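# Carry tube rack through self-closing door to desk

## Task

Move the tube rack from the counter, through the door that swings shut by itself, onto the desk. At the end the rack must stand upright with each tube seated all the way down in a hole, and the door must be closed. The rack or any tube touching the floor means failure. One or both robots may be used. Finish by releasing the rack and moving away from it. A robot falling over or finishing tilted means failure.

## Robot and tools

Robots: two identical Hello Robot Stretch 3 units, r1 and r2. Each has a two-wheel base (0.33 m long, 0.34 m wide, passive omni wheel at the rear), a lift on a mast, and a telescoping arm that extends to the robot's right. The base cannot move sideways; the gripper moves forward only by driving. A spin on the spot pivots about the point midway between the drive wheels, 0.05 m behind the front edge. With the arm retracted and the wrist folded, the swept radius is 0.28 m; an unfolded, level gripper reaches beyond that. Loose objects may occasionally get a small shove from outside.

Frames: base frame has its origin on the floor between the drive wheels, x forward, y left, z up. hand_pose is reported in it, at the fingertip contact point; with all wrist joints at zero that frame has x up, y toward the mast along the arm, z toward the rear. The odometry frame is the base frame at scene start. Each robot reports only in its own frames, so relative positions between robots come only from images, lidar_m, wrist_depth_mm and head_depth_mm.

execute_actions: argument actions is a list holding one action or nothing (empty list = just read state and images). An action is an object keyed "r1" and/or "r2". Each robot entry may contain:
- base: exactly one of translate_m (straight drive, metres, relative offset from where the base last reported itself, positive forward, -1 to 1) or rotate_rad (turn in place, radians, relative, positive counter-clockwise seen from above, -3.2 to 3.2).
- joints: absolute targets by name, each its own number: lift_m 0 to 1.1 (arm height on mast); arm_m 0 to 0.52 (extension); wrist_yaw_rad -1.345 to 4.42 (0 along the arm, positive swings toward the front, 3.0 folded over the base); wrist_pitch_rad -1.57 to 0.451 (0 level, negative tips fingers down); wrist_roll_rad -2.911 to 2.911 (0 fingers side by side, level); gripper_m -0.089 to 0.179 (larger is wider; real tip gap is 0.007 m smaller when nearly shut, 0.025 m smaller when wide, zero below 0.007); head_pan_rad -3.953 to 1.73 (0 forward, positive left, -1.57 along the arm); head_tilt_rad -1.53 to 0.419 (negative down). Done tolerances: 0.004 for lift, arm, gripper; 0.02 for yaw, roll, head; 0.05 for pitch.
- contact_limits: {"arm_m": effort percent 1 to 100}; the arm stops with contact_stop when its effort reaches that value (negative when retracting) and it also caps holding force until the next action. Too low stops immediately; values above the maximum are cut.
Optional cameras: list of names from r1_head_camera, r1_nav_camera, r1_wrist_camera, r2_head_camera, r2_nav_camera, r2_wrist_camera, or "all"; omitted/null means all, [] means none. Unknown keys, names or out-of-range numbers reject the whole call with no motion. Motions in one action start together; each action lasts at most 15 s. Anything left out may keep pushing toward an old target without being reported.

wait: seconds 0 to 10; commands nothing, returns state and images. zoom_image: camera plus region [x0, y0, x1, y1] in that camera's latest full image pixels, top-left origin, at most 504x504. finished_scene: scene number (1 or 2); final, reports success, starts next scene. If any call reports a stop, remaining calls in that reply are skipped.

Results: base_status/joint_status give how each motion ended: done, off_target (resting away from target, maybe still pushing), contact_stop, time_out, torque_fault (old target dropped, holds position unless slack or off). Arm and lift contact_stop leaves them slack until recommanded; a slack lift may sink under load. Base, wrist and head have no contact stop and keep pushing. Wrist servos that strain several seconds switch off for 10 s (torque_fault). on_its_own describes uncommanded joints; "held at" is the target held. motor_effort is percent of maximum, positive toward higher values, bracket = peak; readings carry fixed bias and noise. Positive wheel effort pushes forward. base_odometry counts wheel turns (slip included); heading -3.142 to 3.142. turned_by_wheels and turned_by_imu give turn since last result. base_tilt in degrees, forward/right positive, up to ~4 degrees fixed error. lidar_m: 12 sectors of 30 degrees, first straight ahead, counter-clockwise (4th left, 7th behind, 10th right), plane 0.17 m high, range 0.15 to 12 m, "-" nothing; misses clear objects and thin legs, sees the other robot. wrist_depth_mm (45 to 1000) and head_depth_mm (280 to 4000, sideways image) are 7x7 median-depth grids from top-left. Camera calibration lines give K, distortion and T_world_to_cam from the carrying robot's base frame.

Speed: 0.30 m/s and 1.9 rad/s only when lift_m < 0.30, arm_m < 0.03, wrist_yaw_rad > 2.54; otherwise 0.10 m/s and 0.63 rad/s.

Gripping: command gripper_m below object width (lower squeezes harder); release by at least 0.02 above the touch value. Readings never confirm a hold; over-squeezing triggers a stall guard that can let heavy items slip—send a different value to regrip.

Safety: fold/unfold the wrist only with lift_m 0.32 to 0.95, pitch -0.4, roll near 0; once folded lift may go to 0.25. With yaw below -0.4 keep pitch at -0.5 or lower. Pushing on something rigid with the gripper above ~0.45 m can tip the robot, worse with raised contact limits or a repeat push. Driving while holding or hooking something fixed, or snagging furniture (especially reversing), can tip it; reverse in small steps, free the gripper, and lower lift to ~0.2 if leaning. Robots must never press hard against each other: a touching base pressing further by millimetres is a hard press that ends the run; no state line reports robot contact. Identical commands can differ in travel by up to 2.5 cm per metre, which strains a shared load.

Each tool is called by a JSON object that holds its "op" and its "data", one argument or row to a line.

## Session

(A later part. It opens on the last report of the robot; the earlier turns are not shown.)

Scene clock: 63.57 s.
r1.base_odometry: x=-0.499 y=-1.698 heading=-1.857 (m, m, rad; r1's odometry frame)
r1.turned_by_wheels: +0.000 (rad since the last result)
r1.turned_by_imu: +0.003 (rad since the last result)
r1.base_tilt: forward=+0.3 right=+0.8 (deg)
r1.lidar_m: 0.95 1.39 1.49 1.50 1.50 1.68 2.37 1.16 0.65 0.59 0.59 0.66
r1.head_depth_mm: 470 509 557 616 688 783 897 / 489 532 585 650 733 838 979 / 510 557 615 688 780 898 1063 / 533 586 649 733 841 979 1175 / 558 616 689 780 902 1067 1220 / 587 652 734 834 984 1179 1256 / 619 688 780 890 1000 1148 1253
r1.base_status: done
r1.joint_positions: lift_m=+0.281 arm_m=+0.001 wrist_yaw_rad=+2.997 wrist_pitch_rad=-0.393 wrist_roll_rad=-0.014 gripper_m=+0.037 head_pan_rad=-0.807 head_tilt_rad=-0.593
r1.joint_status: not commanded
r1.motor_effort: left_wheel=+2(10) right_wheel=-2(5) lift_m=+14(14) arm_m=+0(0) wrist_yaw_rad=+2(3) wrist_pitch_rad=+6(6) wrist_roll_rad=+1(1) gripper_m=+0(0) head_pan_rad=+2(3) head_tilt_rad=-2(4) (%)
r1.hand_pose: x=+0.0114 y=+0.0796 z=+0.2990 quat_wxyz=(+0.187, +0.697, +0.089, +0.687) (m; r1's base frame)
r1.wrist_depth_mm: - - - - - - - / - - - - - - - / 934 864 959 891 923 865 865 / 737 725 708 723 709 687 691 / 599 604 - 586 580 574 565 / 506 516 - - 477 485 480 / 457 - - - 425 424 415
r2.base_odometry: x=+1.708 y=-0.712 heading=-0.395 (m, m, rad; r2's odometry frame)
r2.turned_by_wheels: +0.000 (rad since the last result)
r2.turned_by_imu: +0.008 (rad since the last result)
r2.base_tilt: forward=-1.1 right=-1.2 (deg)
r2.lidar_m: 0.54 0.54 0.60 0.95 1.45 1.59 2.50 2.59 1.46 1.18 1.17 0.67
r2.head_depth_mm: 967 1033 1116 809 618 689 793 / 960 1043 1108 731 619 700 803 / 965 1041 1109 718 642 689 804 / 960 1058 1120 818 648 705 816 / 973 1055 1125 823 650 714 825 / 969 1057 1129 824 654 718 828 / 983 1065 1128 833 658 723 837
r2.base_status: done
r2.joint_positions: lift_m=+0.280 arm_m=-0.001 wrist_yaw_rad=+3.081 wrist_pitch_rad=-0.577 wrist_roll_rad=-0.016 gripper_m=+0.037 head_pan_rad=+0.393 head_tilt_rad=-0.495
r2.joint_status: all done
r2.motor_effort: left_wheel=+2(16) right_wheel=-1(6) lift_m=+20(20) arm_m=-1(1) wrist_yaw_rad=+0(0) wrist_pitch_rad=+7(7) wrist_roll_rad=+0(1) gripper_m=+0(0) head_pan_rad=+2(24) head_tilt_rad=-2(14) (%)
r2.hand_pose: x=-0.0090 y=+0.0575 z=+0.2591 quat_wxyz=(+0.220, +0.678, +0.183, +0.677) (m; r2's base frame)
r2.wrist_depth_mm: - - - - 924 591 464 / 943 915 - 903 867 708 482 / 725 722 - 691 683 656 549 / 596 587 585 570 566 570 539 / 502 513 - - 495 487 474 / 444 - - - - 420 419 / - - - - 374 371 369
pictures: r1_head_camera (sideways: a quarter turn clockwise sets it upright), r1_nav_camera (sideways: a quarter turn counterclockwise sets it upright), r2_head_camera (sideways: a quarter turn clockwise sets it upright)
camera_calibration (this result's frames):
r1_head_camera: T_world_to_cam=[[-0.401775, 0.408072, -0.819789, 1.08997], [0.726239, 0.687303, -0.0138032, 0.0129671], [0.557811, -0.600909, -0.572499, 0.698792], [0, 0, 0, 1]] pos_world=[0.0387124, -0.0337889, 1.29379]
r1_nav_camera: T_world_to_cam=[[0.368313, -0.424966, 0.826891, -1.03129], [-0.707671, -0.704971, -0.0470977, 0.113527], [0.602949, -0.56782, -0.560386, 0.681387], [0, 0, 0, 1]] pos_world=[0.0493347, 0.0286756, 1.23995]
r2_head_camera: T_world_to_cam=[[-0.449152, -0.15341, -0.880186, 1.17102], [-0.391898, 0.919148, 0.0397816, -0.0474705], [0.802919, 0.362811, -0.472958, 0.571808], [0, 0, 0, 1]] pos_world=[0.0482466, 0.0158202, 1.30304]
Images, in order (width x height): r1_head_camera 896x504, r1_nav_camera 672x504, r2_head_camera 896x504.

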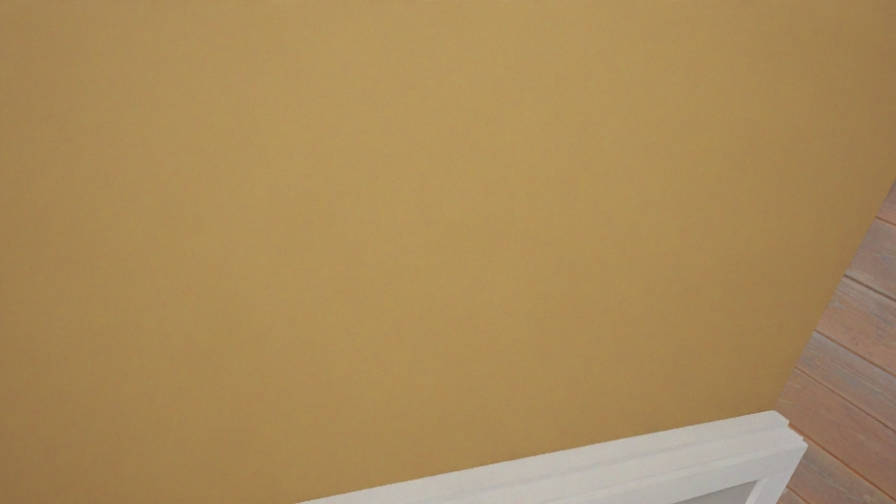

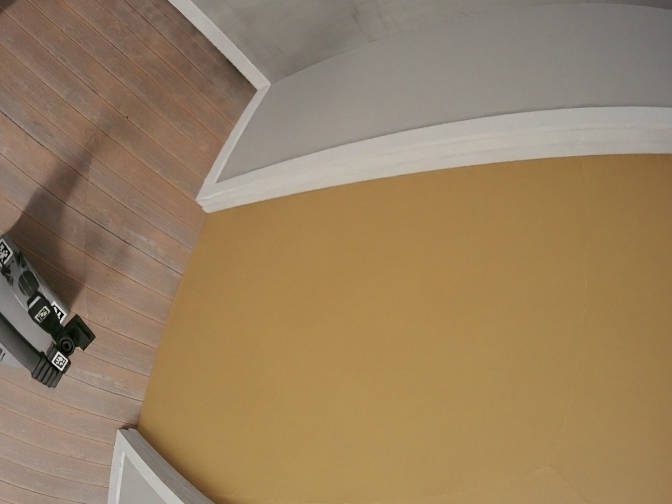

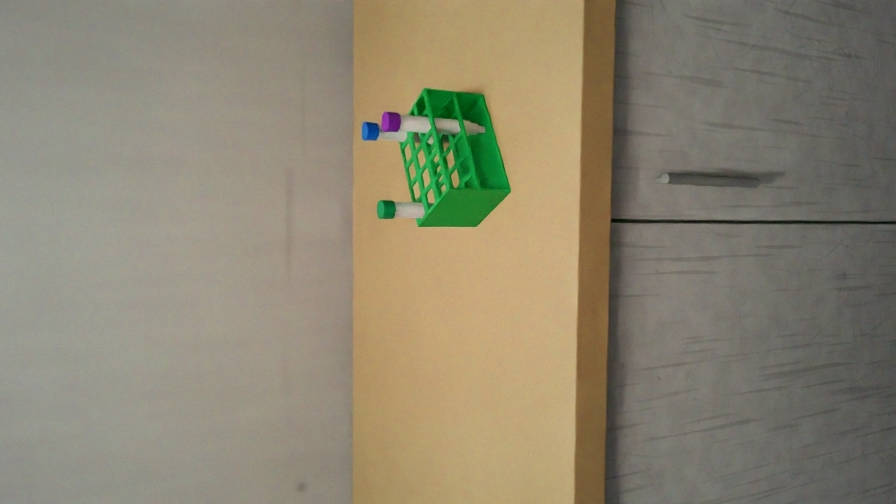

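{"op": "execute_actions", "data": {
  "actions": [
    {"r1":{"base":{"rotate_rad":-1.268},"joints":{"head_pan_rad":0,"head_tilt_rad":-1.0}},"r2":{"base":{"rotate_rad":2.40},"joints":{"head_pan_rad":-1.57,"head_tilt_rad":-0.6,"lift_m":0.93,"wrist_pitch_rad":-0.4}}}
  ],
  "cameras": []
}}

{"op": "execute_actions", "data": {
  "actions": [
    {"r1":{"base":{"translate_m":0.45},"joints":{"lift_m":0.33}},"r2":{"joints":{"wrist_yaw_rad":0,"gripper_m":0.179}}}
  ],
  "cameras": ["r2_head_camera"]
}}

{"op": "execute_actions", "data": {
  "actions": [
    {"r1":{"base":{"translate_m":0.35}},"r2":{"base":{"translate_m":-0.365},"joints":{"wrist_pitch_rad":0}}}
  ]
}}

Scene clock: 98.50 s.
r1.base_odometry: x=-0.499 y=-1.698 heading=-3.125 (m, m, rad; r1's odometry frame)
r1.turned_by_wheels: -1.268 (rad since the last result)
r1.turned_by_imu: -1.281 (rad since the last result)
r1.base_tilt: forward=+0.4 right=+0.8 (deg)
r1.lidar_m: 0.59 0.61 0.80 1.39 1.43 1.49 1.06 1.55 2.08 2.21 0.75 0.62
r1.head_depth_mm: 539 634 775 1008 1268 1238 1115 / 537 634 775 1002 1319 1225 1116 / 537 635 772 1001 1326 1231 1113 / 536 631 773 994 1321 1225 1115 / 535 631 773 993 1318 1222 1110 / 532 631 769 994 1311 1224 1112 / 535 634 770 989 1311 1206 1109
r1.base_status: done
r1.joint_positions: lift_m=+0.281 arm_m=+0.001 wrist_yaw_rad=+2.997 wrist_pitch_rad=-0.393 wrist_roll_rad=-0.014 gripper_m=+0.037 head_pan_rad=-0.007 head_tilt_rad=-0.988
r1.joint_status: all done
r1.motor_effort: left_wheel=+3(10) right_wheel=-2(7) lift_m=+15(15) arm_m=+0(0) wrist_yaw_rad=+3(3) wrist_pitch_rad=+6(6) wrist_roll_rad=+1(1) gripper_m=+0(0) head_pan_rad=+2(28) head_tilt_rad=-6(31) (%)
r1.hand_pose: x=+0.0114 y=+0.0796 z=+0.2990 quat_wxyz=(+0.187, +0.697, +0.089, +0.687) (m; r1's base frame)
r1.wrist_depth_mm: - - - - - 742 616 / - - - - - 792 638 / 978 912 927 904 885 806 629 / 727 728 714 700 711 684 635 / 604 604 - 586 575 562 566 / 507 520 - - 471 486 481 / 452 - - - 426 425 425
r2.base_odometry: x=+1.708 y=-0.712 heading=+2.005 (m, m, rad; r2's odometry frame)
r2.turned_by_wheels: +2.400 (rad since the last result)
r2.turned_by_imu: +2.378 (rad since the last result)
r2.base_tilt: forward=-1.1 right=-1.2 (deg)
r2.lidar_m: 1.48 1.97 2.60 1.75 1.24 1.18 0.79 0.57 0.54 0.56 0.74 1.45
r2.head_depth_mm: 965 1050 957 681 598 - - / 1004 1101 963 681 682 - - / 1064 1164 965 681 739 - - / 1108 1224 973 718 802 891 - / 1169 1290 978 759 876 992 - / 1236 1359 982 805 969 1182 1272 / 1305 1429 984 894 1082 1361 1241
r2.base_status: done
r2.joint_positions: lift_m=+0.930 arm_m=-0.001 wrist_yaw_rad=+3.081 wrist_pitch_rad=-0.422 wrist_roll_rad=-0.016 gripper_m=+0.037 head_pan_rad=-1.563 head_tilt_rad=-0.593
r2.joint_status: all done
r2.motor_effort: left_wheel=-3(12) right_wheel=+2(8) lift_m=+36(38) arm_m=+0(1) wrist_yaw_rad=+0(0) wrist_pitch_rad=+12(13) wrist_roll_rad=+0(0) gripper_m=+0(0) head_pan_rad=-3(37) head_tilt_rad=-2(9) (%)
r2.hand_pose: x=-0.0077 y=+0.0798 z=+0.9415 quat_wxyz=(+0.168, +0.690, +0.129, +0.693) (m; r2's base frame)
r2.wrist_depth_mm: 924 - - - - - - / 933 - - - - - - / 972 - - - - - - / - - - - - - - / - - - - - - - / - - - - - - - / - - - - - - -
pictures: none
No camera images: the call's "cameras" was empty. Leave "cameras" out to get every camera's image.

Scene clock: 104.07 s.
r1.base_odometry: x=-0.949 y=-1.706 heading=-3.124 (m, m, rad; r1's odometry frame)
r1.turned_by_wheels: +0.000 (rad since the last result)
r1.turned_by_imu: +0.002 (rad since the last result)
r1.base_tilt: forward=+0.4 right=+0.8 (deg)
r1.lidar_m: - 0.15 0.20 0.51 1.45 1.84 1.51 2.01 2.45 0.39 0.20 0.15
r1.head_depth_mm: - - - - - 415 1012 / - - - - - 414 1075 / - - - - - 412 1075 / - - - - - 412 1069 / - - - - - 410 1073 / - - - - - 407 1069 / - - - - - 405 1062
r1.base_status: done
r1.joint_positions: lift_m=+0.329 arm_m=+0.001 wrist_yaw_rad=+2.998 wrist_pitch_rad=-0.393 wrist_roll_rad=-0.014 gripper_m=+0.037 head_pan_rad=-0.007 head_tilt_rad=-0.989
r1.joint_status: all done
r1.motor_effort: left_wheel=+2(11) right_wheel=-3(7) lift_m=+39(39) arm_m=+0(1) wrist_yaw_rad=+2(3) wrist_pitch_rad=+6(6) wrist_roll_rad=+1(1) gripper_m=+0(1) head_pan_rad=+3(2) head_tilt_rad=-7(5) (%)
r1.hand_pose: x=+0.0114 y=+0.0796 z=+0.3478 quat_wxyz=(+0.187, +0.697, +0.089, +0.687) (m; r1's base frame)
r1.wrist_depth_mm: - - - 641 340 212 153 / - - - 703 357 218 156 / - - - 770 373 224 159 / 814 819 805 772 384 229 162 / 669 669 - 646 337 236 166 / 570 557 - 567 503 240 169 / 497 509 - - 451 235 173
r2.base_odometry: x=+1.708 y=-0.712 heading=+2.005 (m, m, rad; r2's odometry frame)
r2.turned_by_wheels: +0.000 (rad since the last result)
r2.turned_by_imu: -0.001 (rad since the last result)
r2.base_tilt: forward=-1.1 right=-1.3 (deg)
r2.lidar_m: 1.49 1.97 2.60 1.76 1.23 1.17 0.80 0.57 0.54 0.56 0.74 1.45
r2.head_depth_mm: 962 1054 953 680 598 - - / 1008 1098 966 683 674 - - / 1052 1162 964 684 711 - - / 1108 1222 970 717 799 954 1200 / 1169 1278 978 759 862 1079 1242 / 1230 1358 979 806 973 1195 1241 / 1306 1417 990 894 1077 1362 1246
r2.base_status: not commanded
r2.joint_positions: lift_m=+0.930 arm_m=-0.001 wrist_yaw_rad=+0.002 wrist_pitch_rad=-0.422 wrist_roll_rad=-0.016 gripper_m=+0.179 head_pan_rad=-1.563 head_tilt_rad=-0.593
r2.joint_status: all done
r2.motor_effort: left_wheel=-2(2) right_wheel=+2(2) lift_m=+35(36) arm_m=+0(1) wrist_yaw_rad=-2(4) wrist_pitch_rad=+12(12) wrist_roll_rad=+0(1) gripper_m=+0(85) head_pan_rad=-3(3) head_tilt_rad=-3(3) (%)
r2.hand_pose: x=-0.0210 y=-0.3677 z=+0.9415 quat_wxyz=(+0.697, +0.150, -0.685, -0.146) (m; r2's base frame)
r2.wrist_depth_mm: - - - 895 788 723 667 / 704 558 531 534 515 511 348 / 825 607 452 382 355 350 324 / - 722 543 428 341 290 263 / - 836 628 482 393 345 277 / - - 752 560 440 380 300 / - - - 662 507 408 350
pictures: r2_head_camera (sideways: a quarter turn clockwise sets it upright)
camera_calibration (this result's frames):
r2_head_camera: T_world_to_cam=[[0.0258922, 0.55796, -0.829463, 1.10198], [0.999079, 0.0139586, 0.0405765, -0.0569853], [0.0342182, -0.82975, -0.557085, 0.685954], [0, 0, 0, 1]] pos_world=[0.00492801, -0.0448926, 1.2985]
Images, in order (width x height): r2_head_camera 896x504.

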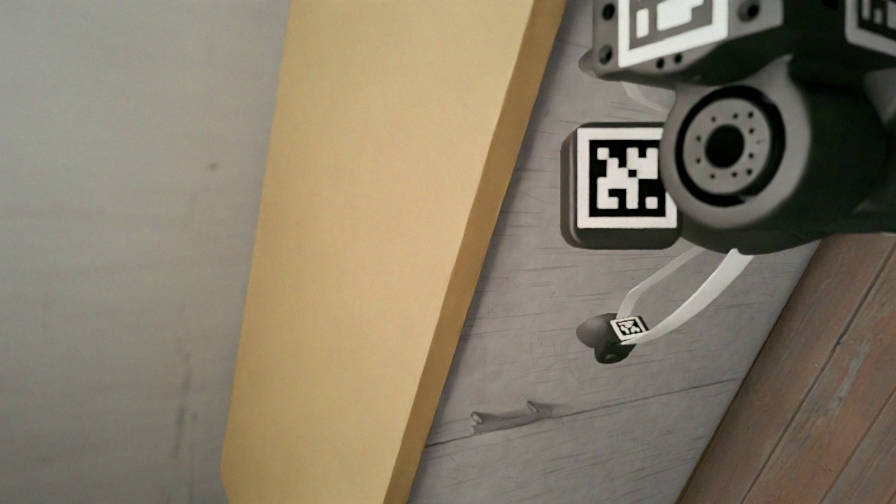

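Scene clock: 108.80 s.
r1.base_odometry: x=-1.299 y=-1.712 heading=-3.124 (m, m, rad; r1's odometry frame)
r1.turned_by_wheels: +0.000 (rad since the last result)
r1.turned_by_imu: +0.026 (rad since the last result)
r1.base_tilt: forward=+0.4 right=+0.9 (deg)
r1.lidar_m: 0.15 - 0.15 0.18 0.53 2.00 1.85 2.37 0.42 0.62 1.37 0.17
r1.head_depth_mm: - - - 313 490 1219 1114 / - - - - 383 992 1117 / - - - - 339 636 1120 / - - - - 304 466 1096 / - - - - - 369 810 / - - - - - 327 590 / - - - - - 305 443
r1.base_status: done
r1.joint_positions: lift_m=+0.330 arm_m=+0.001 wrist_yaw_rad=+2.999 wrist_pitch_rad=-0.394 wrist_roll_rad=-0.014 gripper_m=+0.037 head_pan_rad=-0.005 head_tilt_rad=-0.998
r1.joint_status: not commanded
r1.motor_effort: left_wheel=+14(58) right_wheel=+0(22) lift_m=+36(39) arm_m=+0(0) wrist_yaw_rad=+0(1) wrist_pitch_rad=+6(7) wrist_roll_rad=+1(1) gripper_m=+1(1) head_pan_rad=+2(3) head_tilt_rad=+0(7) (%)
r1.hand_pose: x=+0.0110 y=+0.0795 z=+0.3477 quat_wxyz=(+0.187, +0.696, +0.090, +0.687) (m; r1's base frame)
r1.wrist_depth_mm: - - 353 239 179 142 118 / - - 393 261 190 150 123 / - - 437 291 206 158 129 / 825 804 500 324 220 169 135 / 681 673 - 359 220 180 143 / 566 568 - 404 293 191 152 / 492 511 - - 295 198 161
r2.base_odometry: x=+1.861 y=-1.043 heading=+2.005 (m, m, rad; r2's odometry frame)
r2.turned_by_wheels: +0.000 (rad since the last result)
r2.turned_by_imu: -0.004 (rad since the last result)
r2.base_tilt: forward=-1.1 right=-1.3 (deg)
r2.lidar_m: 1.82 2.42 2.76 1.15 0.89 0.85 0.87 0.39 0.37 0.38 0.51 1.27
r2.head_depth_mm: 819 891 932 706 545 - - / 855 938 957 680 528 - - / 894 991 966 613 - - - / 947 1047 974 628 550 653 773 / 993 1107 981 722 570 684 869 / 1045 1180 984 689 628 779 1007 / 1114 1249 983 695 710 896 1191
r2.base_status: done
r2.joint_positions: lift_m=+0.930 arm_m=-0.001 wrist_yaw_rad=+0.002 wrist_pitch_rad=-0.025 wrist_roll_rad=-0.016 gripper_m=+0.179 head_pan_rad=-1.563 head_tilt_rad=-0.593
r2.joint_status: all done
r2.motor_effort: left_wheel=-2(11) right_wheel=+2(2) lift_m=+35(36) arm_m=-1(1) wrist_yaw_rad=-2(2) wrist_pitch_rad=+14(13) wrist_roll_rad=-1(0) gripper_m=+1(0) head_pan_rad=-2(3) head_tilt_rad=-3(3) (%)
r2.hand_pose: x=-0.0210 y=-0.3993 z=+1.0377 quat_wxyz=(+0.713, +0.010, -0.701, -0.009) (m; r2's base frame)
r2.wrist_depth_mm: - - 929 822 691 622 557 / - - 979 822 719 631 570 / - - - 829 747 650 586 / 962 967 971 831 757 672 593 / 544 591 536 372 523 543 525 / 396 351 370 340 368 360 395 / 384 283 284 283 280 281 268
pictures: r1_head_camera (sideways: a quarter turn clockwise sets it upright), r1_nav_camera (sideways: a quarter turn counterclockwise sets it upright), r1_wrist_camera, r2_head_camera (sideways: a quarter turn clockwise sets it upright), r2_nav_camera (sideways: a quarter turn counterclockwise sets it upright), r2_wrist_camera
camera_calibration (this result's frames):
r1_head_camera: T_world_to_cam=[[-0.849432, -0.00355474, -0.527687, 0.712059], [0.00517247, 0.999873, -0.0150619, 0.0189966], [0.527674, -0.0155235, -0.849305, 1.05897], [0, 0, 0, 1]] pos_world=[0.045958, -0.0000241185, 1.27542]
r1_nav_camera: T_world_to_cam=[[0.841989, -0.0322592, 0.538529, -0.658397], [-0.0056431, -0.998683, -0.0510005, 0.114299], [0.539465, 0.0399029, -0.841062, 1.04681], [0, 0, 0, 1]] pos_world=[-0.00970836, 0.0511388, 1.24083]
r1_wrist_camera: T_world_to_cam=[[0.990541, -0.134706, -0.0261245, 0.0175706], [-0.0995196, -0.574203, -0.812642, 0.351008], [0.0944667, 0.807555, -0.582177, 0.302247], [0, 0, 0, 1]] pos_world=[-0.0110246, -0.0401648, 0.461664]
r2_head_camera: T_world_to_cam=[[0.0258921, 0.55796, -0.829464, 1.10198], [0.999079, 0.0139589, 0.0405765, -0.0569853], [0.0342184, -0.82975, -0.557085, 0.685954], [0, 0, 0, 1]] pos_world=[0.00492802, -0.0448926, 1.2985]
r2_nav_camera: T_world_to_cam=[[0.0259981, -0.56631, 0.823782, -1.03698], [-0.999413, -0.0331253, 0.00876882, 0.0476193], [0.0223222, -0.823526, -0.566839, 0.69623], [0, 0, 0, 1]] pos_world=[0.0590094, -0.0123104, 1.24848]
r2_wrist_camera: T_world_to_cam=[[-0.998886, -0.0312637, 0.0353478, -0.0705661], [-0.0406189, 0.188338, -0.981264, 1.12773], [0.0240206, -0.981607, -0.189398, -0.0345401], [0, 0, 0, 1]] pos_world=[-0.0238506, -0.248505, 1.10255]
Images, in order (width x height): r1_head_camera 896x504, r1_nav_camera 672x504, r1_wrist_camera 644x364, r2_head_camera 896x504, r2_nav_camera 672x504, r2_wrist_camera 644x364.

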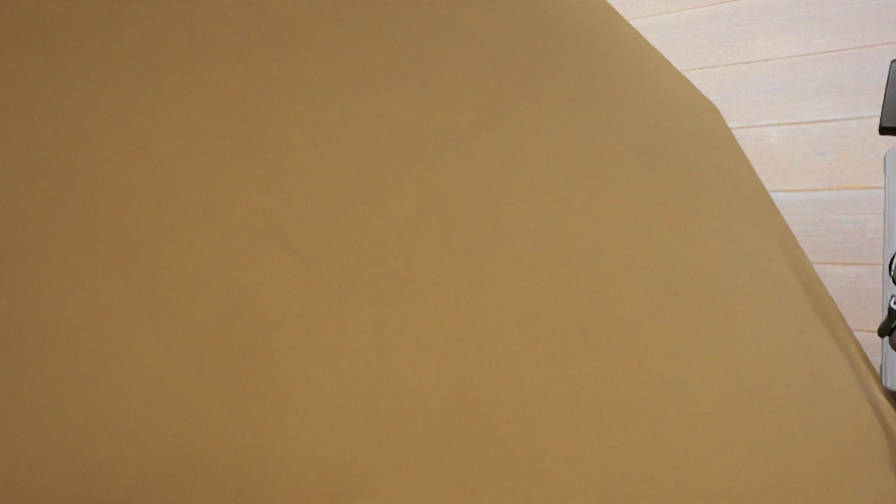

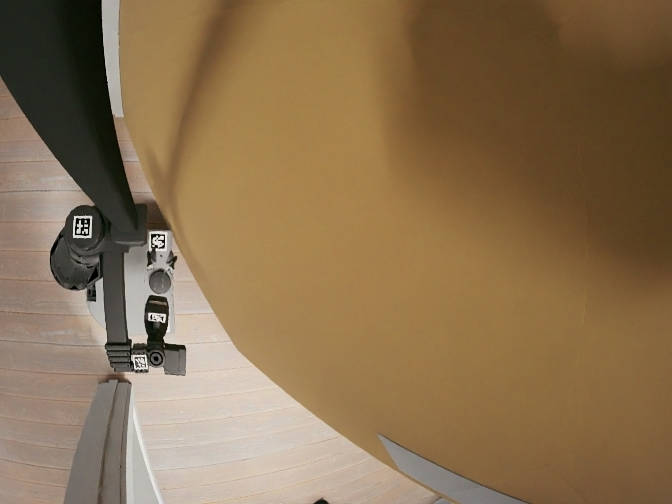

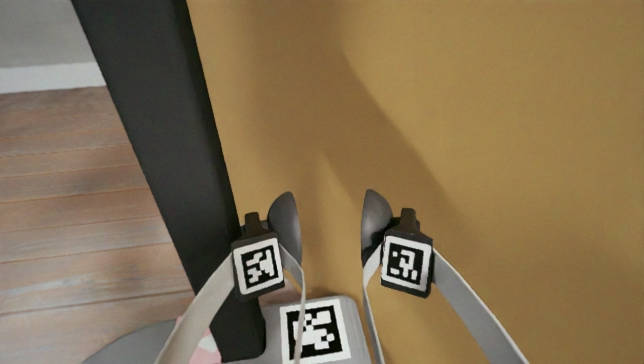

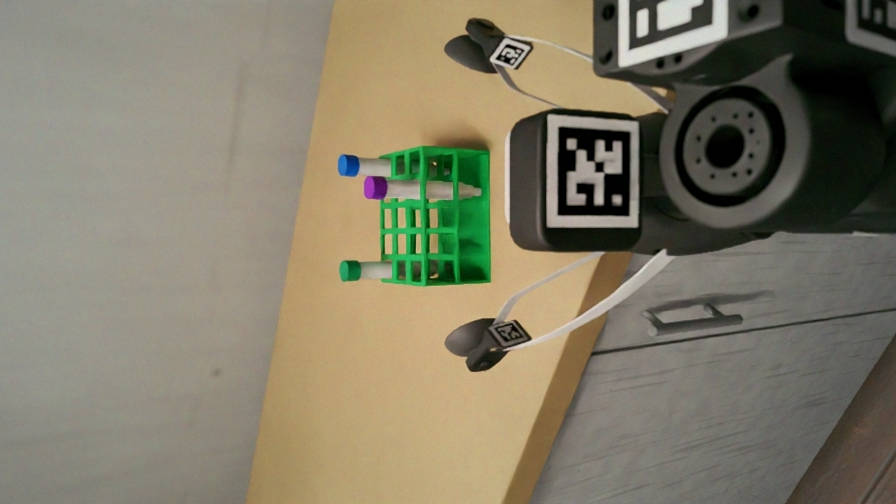

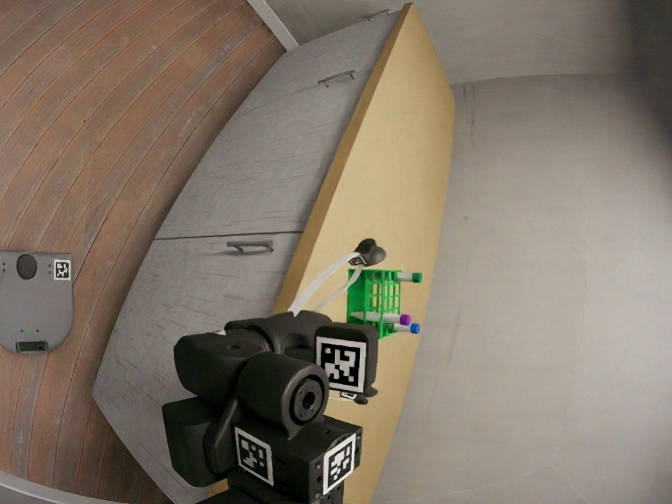

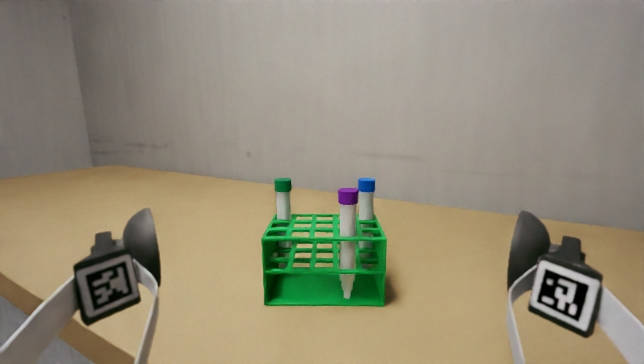

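{"op": "execute_actions", "data": {
  "actions": [
    {"r1":{"base":{"translate_m":0.3}},"r2":{"joints":{"lift_m":0.855,"arm_m":0.08}}}
  ],
  "cameras": ["r2_wrist_camera"]
}}

{"op": "execute_actions", "data": {
  "actions": [
    {"r1":{"base":{"rotate_rad":0.5}},"r2":{"joints":{"arm_m":0.17}}}
  ],
  "cameras": ["r2_wrist_camera","r2_head_camera","r1_nav_camera"]
}}

Scene clock: 123.60 s.
r1.base_odometry: x=-1.599 y=-1.717 heading=-3.124 (m, m, rad; r1's odometry frame)
r1.turned_by_wheels: +0.000 (rad since the last result)
r1.turned_by_imu: +0.002 (rad since the last result)
r1.base_tilt: forward=+0.4 right=+0.8 (deg)
r1.lidar_m: 0.20 0.16 0.16 0.18 0.28 2.00 2.15 0.59 0.63 1.27 1.37 2.24
r1.head_depth_mm: 2067 2038 1750 1541 1365 1232 1124 / 2082 2039 1740 1525 1366 1221 1115 / - 323 1645 1505 1348 1227 1115 / - - 315 414 601 1173 1121 / - - - 329 441 658 1084 / - - - 295 349 472 716 / - - - - 299 368 508
r1.base_status: done
r1.joint_positions: lift_m=+0.330 arm_m=+0.001 wrist_yaw_rad=+2.999 wrist_pitch_rad=-0.394 wrist_roll_rad=-0.014 gripper_m=+0.037 head_pan_rad=-0.005 head_tilt_rad=-0.998
r1.joint_status: not commanded
r1.motor_effort: left_wheel=+7(53) right_wheel=+1(5) lift_m=+36(36) arm_m=+0(0) wrist_yaw_rad=+1(1) wrist_pitch_rad=+7(6) wrist_roll_rad=+1(1) gripper_m=+0(1) head_pan_rad=+2(2) head_tilt_rad=-2(0) (%)
r1.hand_pose: x=+0.0110 y=+0.0795 z=+0.3477 quat_wxyz=(+0.187, +0.696, +0.090, +0.687) (m; r1's base frame)
r1.wrist_depth_mm: 397 - 254 215 189 166 150 / 462 - 278 237 204 179 160 / 565 461 310 264 223 192 171 / 730 543 348 293 245 209 182 / 677 622 - 329 259 229 197 / 577 565 - 373 328 252 215 / 495 514 - - 348 271 234
r2.base_odometry: x=+1.861 y=-1.043 heading=+2.005 (m, m, rad; r2's odometry frame)
r2.turned_by_wheels: +0.000 (rad since the last result)
r2.turned_by_imu: -0.001 (rad since the last result)
r2.base_tilt: forward=-1.2 right=-1.1 (deg)
r2.lidar_m: 1.82 2.42 1.33 1.25 0.90 0.85 0.87 0.39 0.37 0.38 0.51 1.27
r2.head_depth_mm: 817 893 933 678 554 - - / 856 940 963 684 564 - - / 896 983 967 613 - - 724 / 945 1042 972 629 569 637 774 / 995 1108 974 720 569 684 870 / 1049 1181 978 692 627 784 1008 / 1108 1252 986 695 707 895 1188
r2.base_status: not commanded
r2.joint_positions: lift_m=+0.855 arm_m=+0.080 wrist_yaw_rad=+0.001 wrist_pitch_rad=-0.024 wrist_roll_rad=-0.016 gripper_m=+0.179 head_pan_rad=-1.563 head_tilt_rad=-0.593
r2.joint_status: all done
r2.motor_effort: left_wheel=-2(2) right_wheel=+1(2) lift_m=+20(33) arm_m=+2(0) wrist_yaw_rad=-1(2) wrist_pitch_rad=+14(14) wrist_roll_rad=+0(1) gripper_m=+0(0) head_pan_rad=-2(3) head_tilt_rad=-3(3) (%)
r2.hand_pose: x=-0.0211 y=-0.4803 z=+0.9638 quat_wxyz=(+0.713, +0.009, -0.701, -0.008) (m; r2's base frame)
r2.wrist_depth_mm: - - 843 722 642 565 517 / - - 884 747 653 587 516 / - - 931 786 655 595 523 / 605 588 517 271 513 577 528 / 336 366 282 252 292 346 328 / 245 216 229 228 229 229 243 / 169 176 175 176 175 174 167
pictures: r2_wrist_camera
camera_calibration (this result's frames):
r2_wrist_camera: T_world_to_cam=[[-0.998904, -0.0306386, 0.0353818, -0.0703659], [-0.0405074, 0.187233, -0.98148, 1.07008], [0.0234466, -0.981838, -0.188269, -0.129256], [0, 0, 0, 1]] pos_world=[-0.0239119, -0.329419, 1.02842]
Images, in order (width x height): r2_wrist_camera 644x364.

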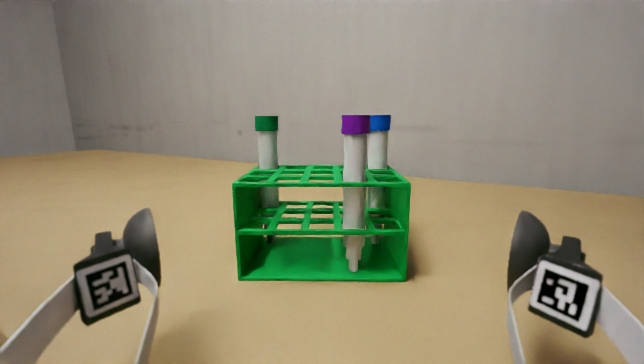

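Scene clock: 125.87 s.
r1.base_odometry: x=-1.599 y=-1.717 heading=-2.624 (m, m, rad; r1's odometry frame)
r1.turned_by_wheels: +0.500 (rad since the last result)
r1.turned_by_imu: +0.508 (rad since the last result)
r1.base_tilt: forward=+0.3 right=+0.9 (deg)
r1.lidar_m: - - 0.15 0.18 1.96 2.15 0.59 0.62 1.27 1.37 0.22 0.15
r1.head_depth_mm: - - - - - 484 1118 / - - - - - 413 1127 / - - - - - 380 1086 / - - - - - 334 845 / - - - - - 311 582 / - - - - - - 458 / - - - - - - 412
r1.base_status: done
r1.joint_positions: lift_m=+0.330 arm_m=+0.001 wrist_yaw_rad=+2.999 wrist_pitch_rad=-0.394 wrist_roll_rad=-0.014 gripper_m=+0.037 head_pan_rad=-0.005 head_tilt_rad=-0.998
r1.joint_status: not commanded
r1.motor_effort: left_wheel=+1(7) right_wheel=+3(7) lift_m=+36(36) arm_m=-1(0) wrist_yaw_rad=+1(1) wrist_pitch_rad=+6(6) wrist_roll_rad=+1(1) gripper_m=+0(1) head_pan_rad=+2(1) head_tilt_rad=-1(1) (%)
r1.hand_pose: x=+0.0110 y=+0.0795 z=+0.3477 quat_wxyz=(+0.187, +0.696, +0.090, +0.687) (m; r1's base frame)
r1.wrist_depth_mm: - - 532 260 169 125 99 / - - 618 286 180 132 103 / - - 685 321 193 138 107 / 835 810 737 361 202 145 111 / 674 670 - 391 195 153 116 / 563 572 - 446 269 158 121 / 492 506 - - 260 161 126
r2.base_odometry: x=+1.861 y=-1.043 heading=+2.005 (m, m, rad; r2's odometry frame)
r2.turned_by_wheels: +0.000 (rad since the last result)
r2.turned_by_imu: +0.000 (rad since the last result)
r2.base_tilt: forward=-1.2 right=-1.2 (deg)
r2.lidar_m: 1.81 2.40 1.26 1.25 0.90 0.85 0.87 0.39 0.37 0.38 0.50 1.27
r2.head_depth_mm: 818 893 929 705 - 504 568 / 855 932 961 741 - 536 613 / 895 986 963 602 - 586 682 / 942 1037 970 628 531 629 763 / 993 1107 977 688 568 683 873 / 1048 1173 986 694 627 780 1010 / 1109 1245 987 693 703 895 1193
r2.base_status: not commanded
r2.joint_positions: lift_m=+0.855 arm_m=+0.170 wrist_yaw_rad=+0.001 wrist_pitch_rad=-0.024 wrist_roll_rad=-0.016 gripper_m=+0.179 head_pan_rad=-1.563 head_tilt_rad=-0.593
r2.joint_status: all done
r2.motor_effort: left_wheel=-2(2) right_wheel=+2(3) lift_m=+21(20) arm_m=+2(1) wrist_yaw_rad=-1(1) wrist_pitch_rad=+14(13) wrist_roll_rad=+0(0) gripper_m=-1(0) head_pan_rad=-2(3) head_tilt_rad=-2(2) (%)
r2.hand_pose: x=-0.0211 y=-0.5703 z=+0.9638 quat_wxyz=(+0.713, +0.009, -0.701, -0.008) (m; r2's base frame)
r2.wrist_depth_mm: - 930 762 653 562 494 447 / - 980 772 675 586 514 460 / - - 781 689 557 527 469 / 585 601 518 589 200 519 478 / 333 368 167 187 152 345 324 / 245 205 153 163 153 227 240 / 167 175 167 171 160 174 166
pictures: r1_nav_camera (sideways: a quarter turn counterclockwise sets it upright), r2_head_camera (sideways: a quarter turn clockwise sets it upright), r2_wrist_camera
camera_calibration (this result's frames):
r1_nav_camera: T_world_to_cam=[[0.841989, -0.0322597, 0.538529, -0.658398], [-0.00564371, -0.998683, -0.0510005, 0.114299], [0.539465, 0.0399026, -0.841062, 1.04681], [0, 0, 0, 1]] pos_world=[-0.00970828, 0.0511388, 1.24083]
r2_head_camera: T_world_to_cam=[[0.0259295, 0.557959, -0.829464, 1.10198], [0.99908, 0.0138918, 0.0405765, -0.0569853], [0.0341628, -0.829753, -0.557085, 0.685954], [0, 0, 0, 1]] pos_world=[0.00492501, -0.0448925, 1.2985]
r2_wrist_camera: T_world_to_cam=[[-0.998908, -0.0305102, 0.0353826, -0.0730837], [-0.0404835, 0.187207, -0.981486, 1.08693], [0.0233215, -0.981847, -0.188238, -0.217654], [0, 0, 0, 1]] pos_world=[-0.0239253, -0.419413, 1.02842]
Images, in order (width x height): r1_nav_camera 672x504, r2_head_camera 896x504, r2_wrist_camera 644x364.

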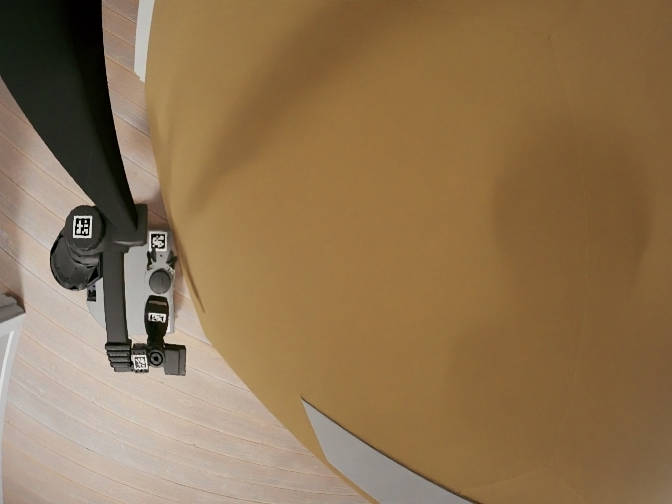

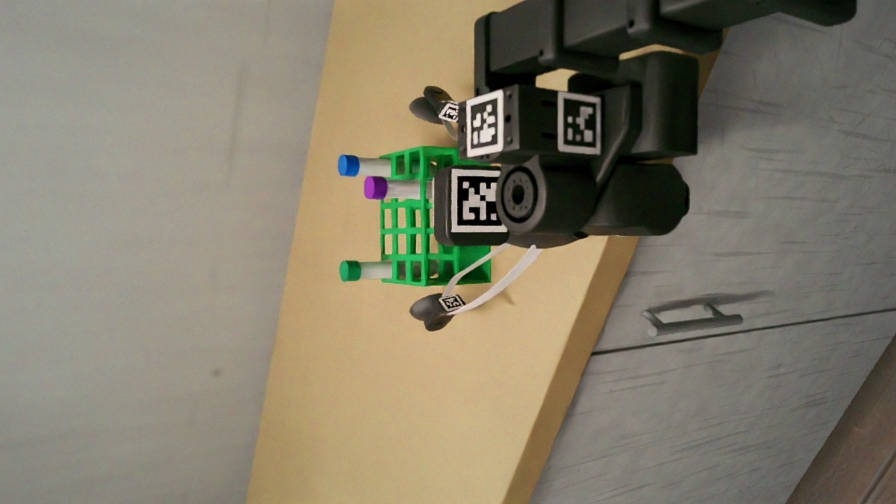

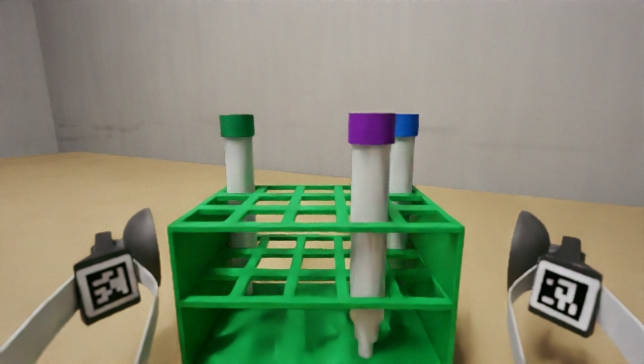

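{"op": "execute_actions", "data": {
  "actions": [
    {"r1":{"base":{"rotate_rad":0.75}},"r2":{"base":{"translate_m":0.009},"joints":{"lift_m":0.84}}}
  ],
  "cameras": []
}}

{"op": "execute_actions", "data": {
  "actions": [
    {"r1":{"base":{"translate_m":0.3}},"r2":{"joints":{"arm_m":0.21}}}
  ],
  "cameras": ["r2_wrist_camera","r2_head_camera","r1_nav_camera"]
}}

Scene clock: 139.33 s.
r1.base_odometry: x=-1.599 y=-1.717 heading=-1.874 (m, m, rad; r1's odometry frame)
r1.turned_by_wheels: +0.750 (rad since the last result)
r1.turned_by_imu: +0.702 (rad since the last result)
r1.base_tilt: forward=+0.4 right=+0.9 (deg)
r1.lidar_m: - 0.15 0.30 2.39 2.58 0.58 0.77 1.26 1.88 0.20 0.15 -
r1.head_depth_mm: - - - - - - 385 / - - - - - 302 469 / - - - - - 329 657 / - - - - - 365 996 / - - - - - 424 1099 / - - - - 316 553 1111 / - - - - 344 788 1108
r1.base_status: done
r1.joint_positions: lift_m=+0.330 arm_m=+0.001 wrist_yaw_rad=+2.994 wrist_pitch_rad=-0.394 wrist_roll_rad=-0.013 gripper_m=+0.037 head_pan_rad=-0.005 head_tilt_rad=-0.994
r1.joint_status: not commanded
r1.motor_effort: left_wheel=-3(25) right_wheel=+8(52) lift_m=+31(36) arm_m=-1(0) wrist_yaw_rad=+6(8) wrist_pitch_rad=+6(7) wrist_roll_rad=+0(0) gripper_m=+1(1) head_pan_rad=+1(3) head_tilt_rad=-2(2) (%)
r1.hand_pose: x=+0.0123 y=+0.0793 z=+0.3479 quat_wxyz=(+0.189, +0.697, +0.088, +0.686) (m; r1's base frame)
r1.wrist_depth_mm: - - - - - 389 201 / - - - - - 371 195 / - - - - 947 351 190 / 838 826 801 804 794 334 183 / 684 660 - 657 629 313 179 / 581 569 - 563 537 293 174 / 491 512 - - 474 262 169
r2.base_odometry: x=+1.857 y=-1.034 heading=+2.005 (m, m, rad; r2's odometry frame)
r2.turned_by_wheels: +0.000 (rad since the last result)
r2.turned_by_imu: -0.001 (rad since the last result)
r2.base_tilt: forward=-1.1 right=-1.2 (deg)
r2.lidar_m: 1.81 2.40 1.27 1.26 0.90 0.86 0.88 0.39 0.37 0.38 0.51 1.28
r2.head_depth_mm: 825 892 936 678 - - 578 / 859 940 960 726 - 550 621 / 902 997 963 627 - 602 688 / 945 1044 971 635 543 639 776 / 1001 1101 975 705 569 695 880 / 1053 1175 978 690 645 791 1020 / 1115 1255 991 694 718 900 1193
r2.base_status: done
r2.joint_positions: lift_m=+0.840 arm_m=+0.170 wrist_yaw_rad=+0.001 wrist_pitch_rad=-0.024 wrist_roll_rad=-0.016 gripper_m=+0.179 head_pan_rad=-1.563 head_tilt_rad=-0.593
r2.joint_status: all done
r2.motor_effort: left_wheel=-2(5) right_wheel=+2(7) lift_m=+19(19) arm_m=+2(2) wrist_yaw_rad=-1(1) wrist_pitch_rad=+14(14) wrist_roll_rad=+0(1) gripper_m=+0(0) head_pan_rad=-3(3) head_tilt_rad=-3(2) (%)
r2.hand_pose: x=-0.0211 y=-0.5703 z=+0.9490 quat_wxyz=(+0.713, +0.009, -0.701, -0.008) (m; r2's base frame)
r2.wrist_depth_mm: - 916 767 658 564 500 457 / - 963 807 671 553 515 460 / - - 827 689 182 525 472 / 532 529 180 178 138 513 472 / 293 318 166 187 159 255 287 / 215 190 174 184 152 178 213 / 147 153 149 149 149 153 146
pictures: none
No camera images: the call's "cameras" was empty. Leave "cameras" out to get every camera's image.

Scene clock: 143.27 s.
r1.base_odometry: x=-1.689 y=-2.004 heading=-1.874 (m, m, rad; r1's odometry frame)
r1.turned_by_wheels: +0.000 (rad since the last result)
r1.turned_by_imu: +0.001 (rad since the last result)
r1.base_tilt: forward=+0.3 right=+0.9 (deg)
r1.lidar_m: - - 0.15 0.28 2.69 0.86 0.96 1.52 2.20 0.20 0.15 -
r1.head_depth_mm: - - - - - - 429 / - - - - - - - / - - - - - - 758 / - - - - - - 533 / - - - - - - 482 / - - - - - - 870 / - - - - - - 1069
r1.base_status: done
r1.joint_positions: lift_m=+0.330 arm_m=+0.001 wrist_yaw_rad=+2.996 wrist_pitch_rad=-0.394 wrist_roll_rad=-0.013 gripper_m=+0.037 head_pan_rad=-0.005 head_tilt_rad=-0.994
r1.joint_status: not commanded
r1.motor_effort: left_wheel=-2(3) right_wheel=+7(21) lift_m=+30(31) arm_m=+0(0) wrist_yaw_rad=+3(13) wrist_pitch_rad=+6(6) wrist_roll_rad=+0(0) gripper_m=+1(1) head_pan_rad=+1(2) head_tilt_rad=-3(3) (%)
r1.hand_pose: x=+0.0116 y=+0.0794 z=+0.3479 quat_wxyz=(+0.188, +0.697, +0.089, +0.686) (m; r1's base frame)
r1.wrist_depth_mm: - - - 633 177 102 72 / - - - 827 182 104 73 / - - - 919 189 107 74 / 834 813 815 737 194 109 75 / 670 676 - 629 164 111 76 / 578 572 - 538 251 113 78 / 495 515 - - 220 108 79
r2.base_odometry: x=+1.857 y=-1.034 heading=+2.005 (m, m, rad; r2's odometry frame)
r2.turned_by_wheels: +0.000 (rad since the last result)
r2.turned_by_imu: +0.000 (rad since the last result)
r2.base_tilt: forward=-1.1 right=-1.2 (deg)
r2.lidar_m: 1.81 2.39 1.54 1.27 0.90 0.86 0.88 0.39 0.37 0.38 0.51 1.28
r2.head_depth_mm: 819 896 937 705 - 511 580 / 859 943 964 742 - 533 621 / 897 991 967 619 - 579 688 / 947 1047 968 654 541 632 773 / 996 1104 973 674 568 694 878 / 1053 1177 978 691 645 792 1021 / 1110 1259 988 695 718 905 1190
r2.base_status: not commanded
r2.joint_positions: lift_m=+0.840 arm_m=+0.210 wrist_yaw_rad=+0.001 wrist_pitch_rad=-0.023 wrist_roll_rad=-0.016 gripper_m=+0.179 head_pan_rad=-1.563 head_tilt_rad=-0.593
r2.joint_status: all done
r2.motor_effort: left_wheel=-2(2) right_wheel=+2(2) lift_m=+20(20) arm_m=+1(1) wrist_yaw_rad=-1(1) wrist_pitch_rad=+13(13) wrist_roll_rad=-1(0) gripper_m=+0(0) head_pan_rad=-2(3) head_tilt_rad=-3(3) (%)
r2.hand_pose: x=-0.0212 y=-0.6103 z=+0.9491 quat_wxyz=(+0.713, +0.009, -0.701, -0.008) (m; r2's base frame)
r2.wrist_depth_mm: - 886 721 613 543 470 430 / - 909 729 645 156 482 434 / - 963 724 647 158 499 447 / 525 542 161 177 117 484 455 / 295 120 166 181 117 120 287 / 215 118 135 136 119 118 214 / 147 147 146 149 142 139 146
pictures: r1_nav_camera (sideways: a quarter turn counterclockwise sets it upright), r2_head_camera (sideways: a quarter turn clockwise sets it upright), r2_wrist_camera
camera_calibration (this result's frames):
r1_nav_camera: T_world_to_cam=[[0.839725, -0.031955, 0.542071, -0.662997], [-0.00508032, -0.998686, -0.0510025, 0.114299], [0.542988, 0.0400742, -0.838784, 1.04383], [0, 0, 0, 1]] pos_world=[-0.00946887, 0.051132, 1.24076]
r2_head_camera: T_world_to_cam=[[0.0259297, 0.557959, -0.829464, 1.10198], [0.99908, 0.0138914, 0.0405765, -0.0569853], [0.0341625, -0.829752, -0.557085, 0.685955], [0, 0, 0, 1]] pos_world=[0.00492499, -0.0448925, 1.2985]
r2_wrist_camera: T_world_to_cam=[[-0.998914, -0.0302575, 0.0354199, -0.0737209], [-0.0404433, 0.185964, -0.981724, 1.07951], [0.0231177, -0.982091, -0.186985, -0.261053], [0, 0, 0, 1]] pos_world=[-0.0239471, -0.459357, 1.01358]
Images, in order (width x height): r1_nav_camera 672x504, r2_head_camera 896x504, r2_wrist_camera 644x364.

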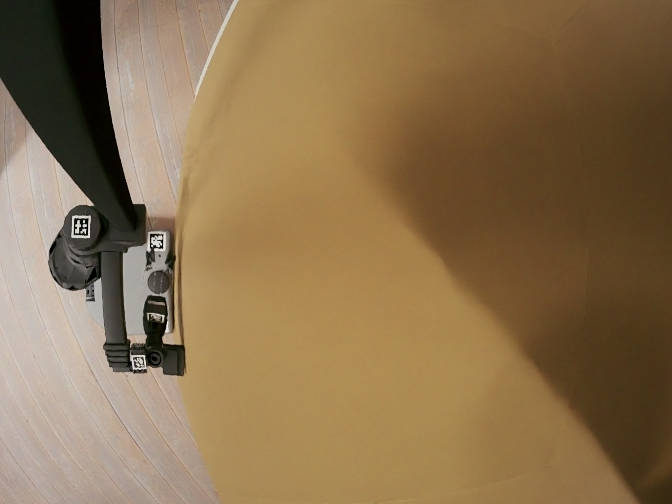

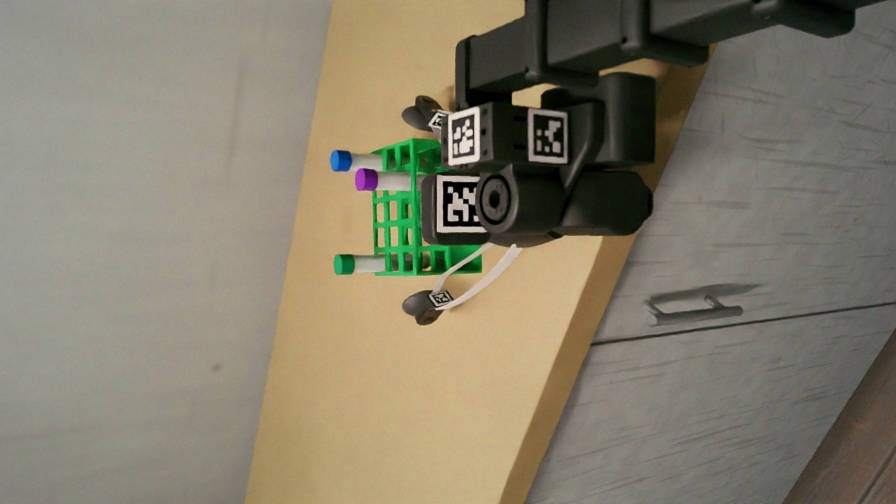

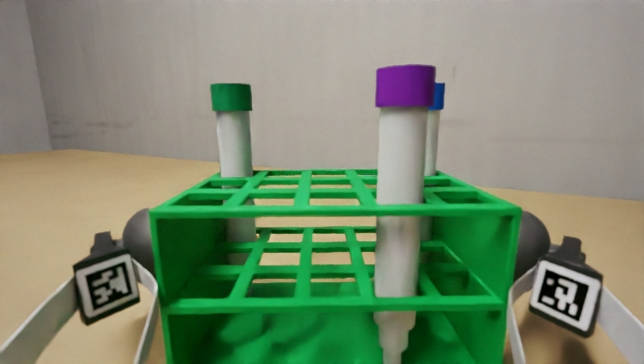

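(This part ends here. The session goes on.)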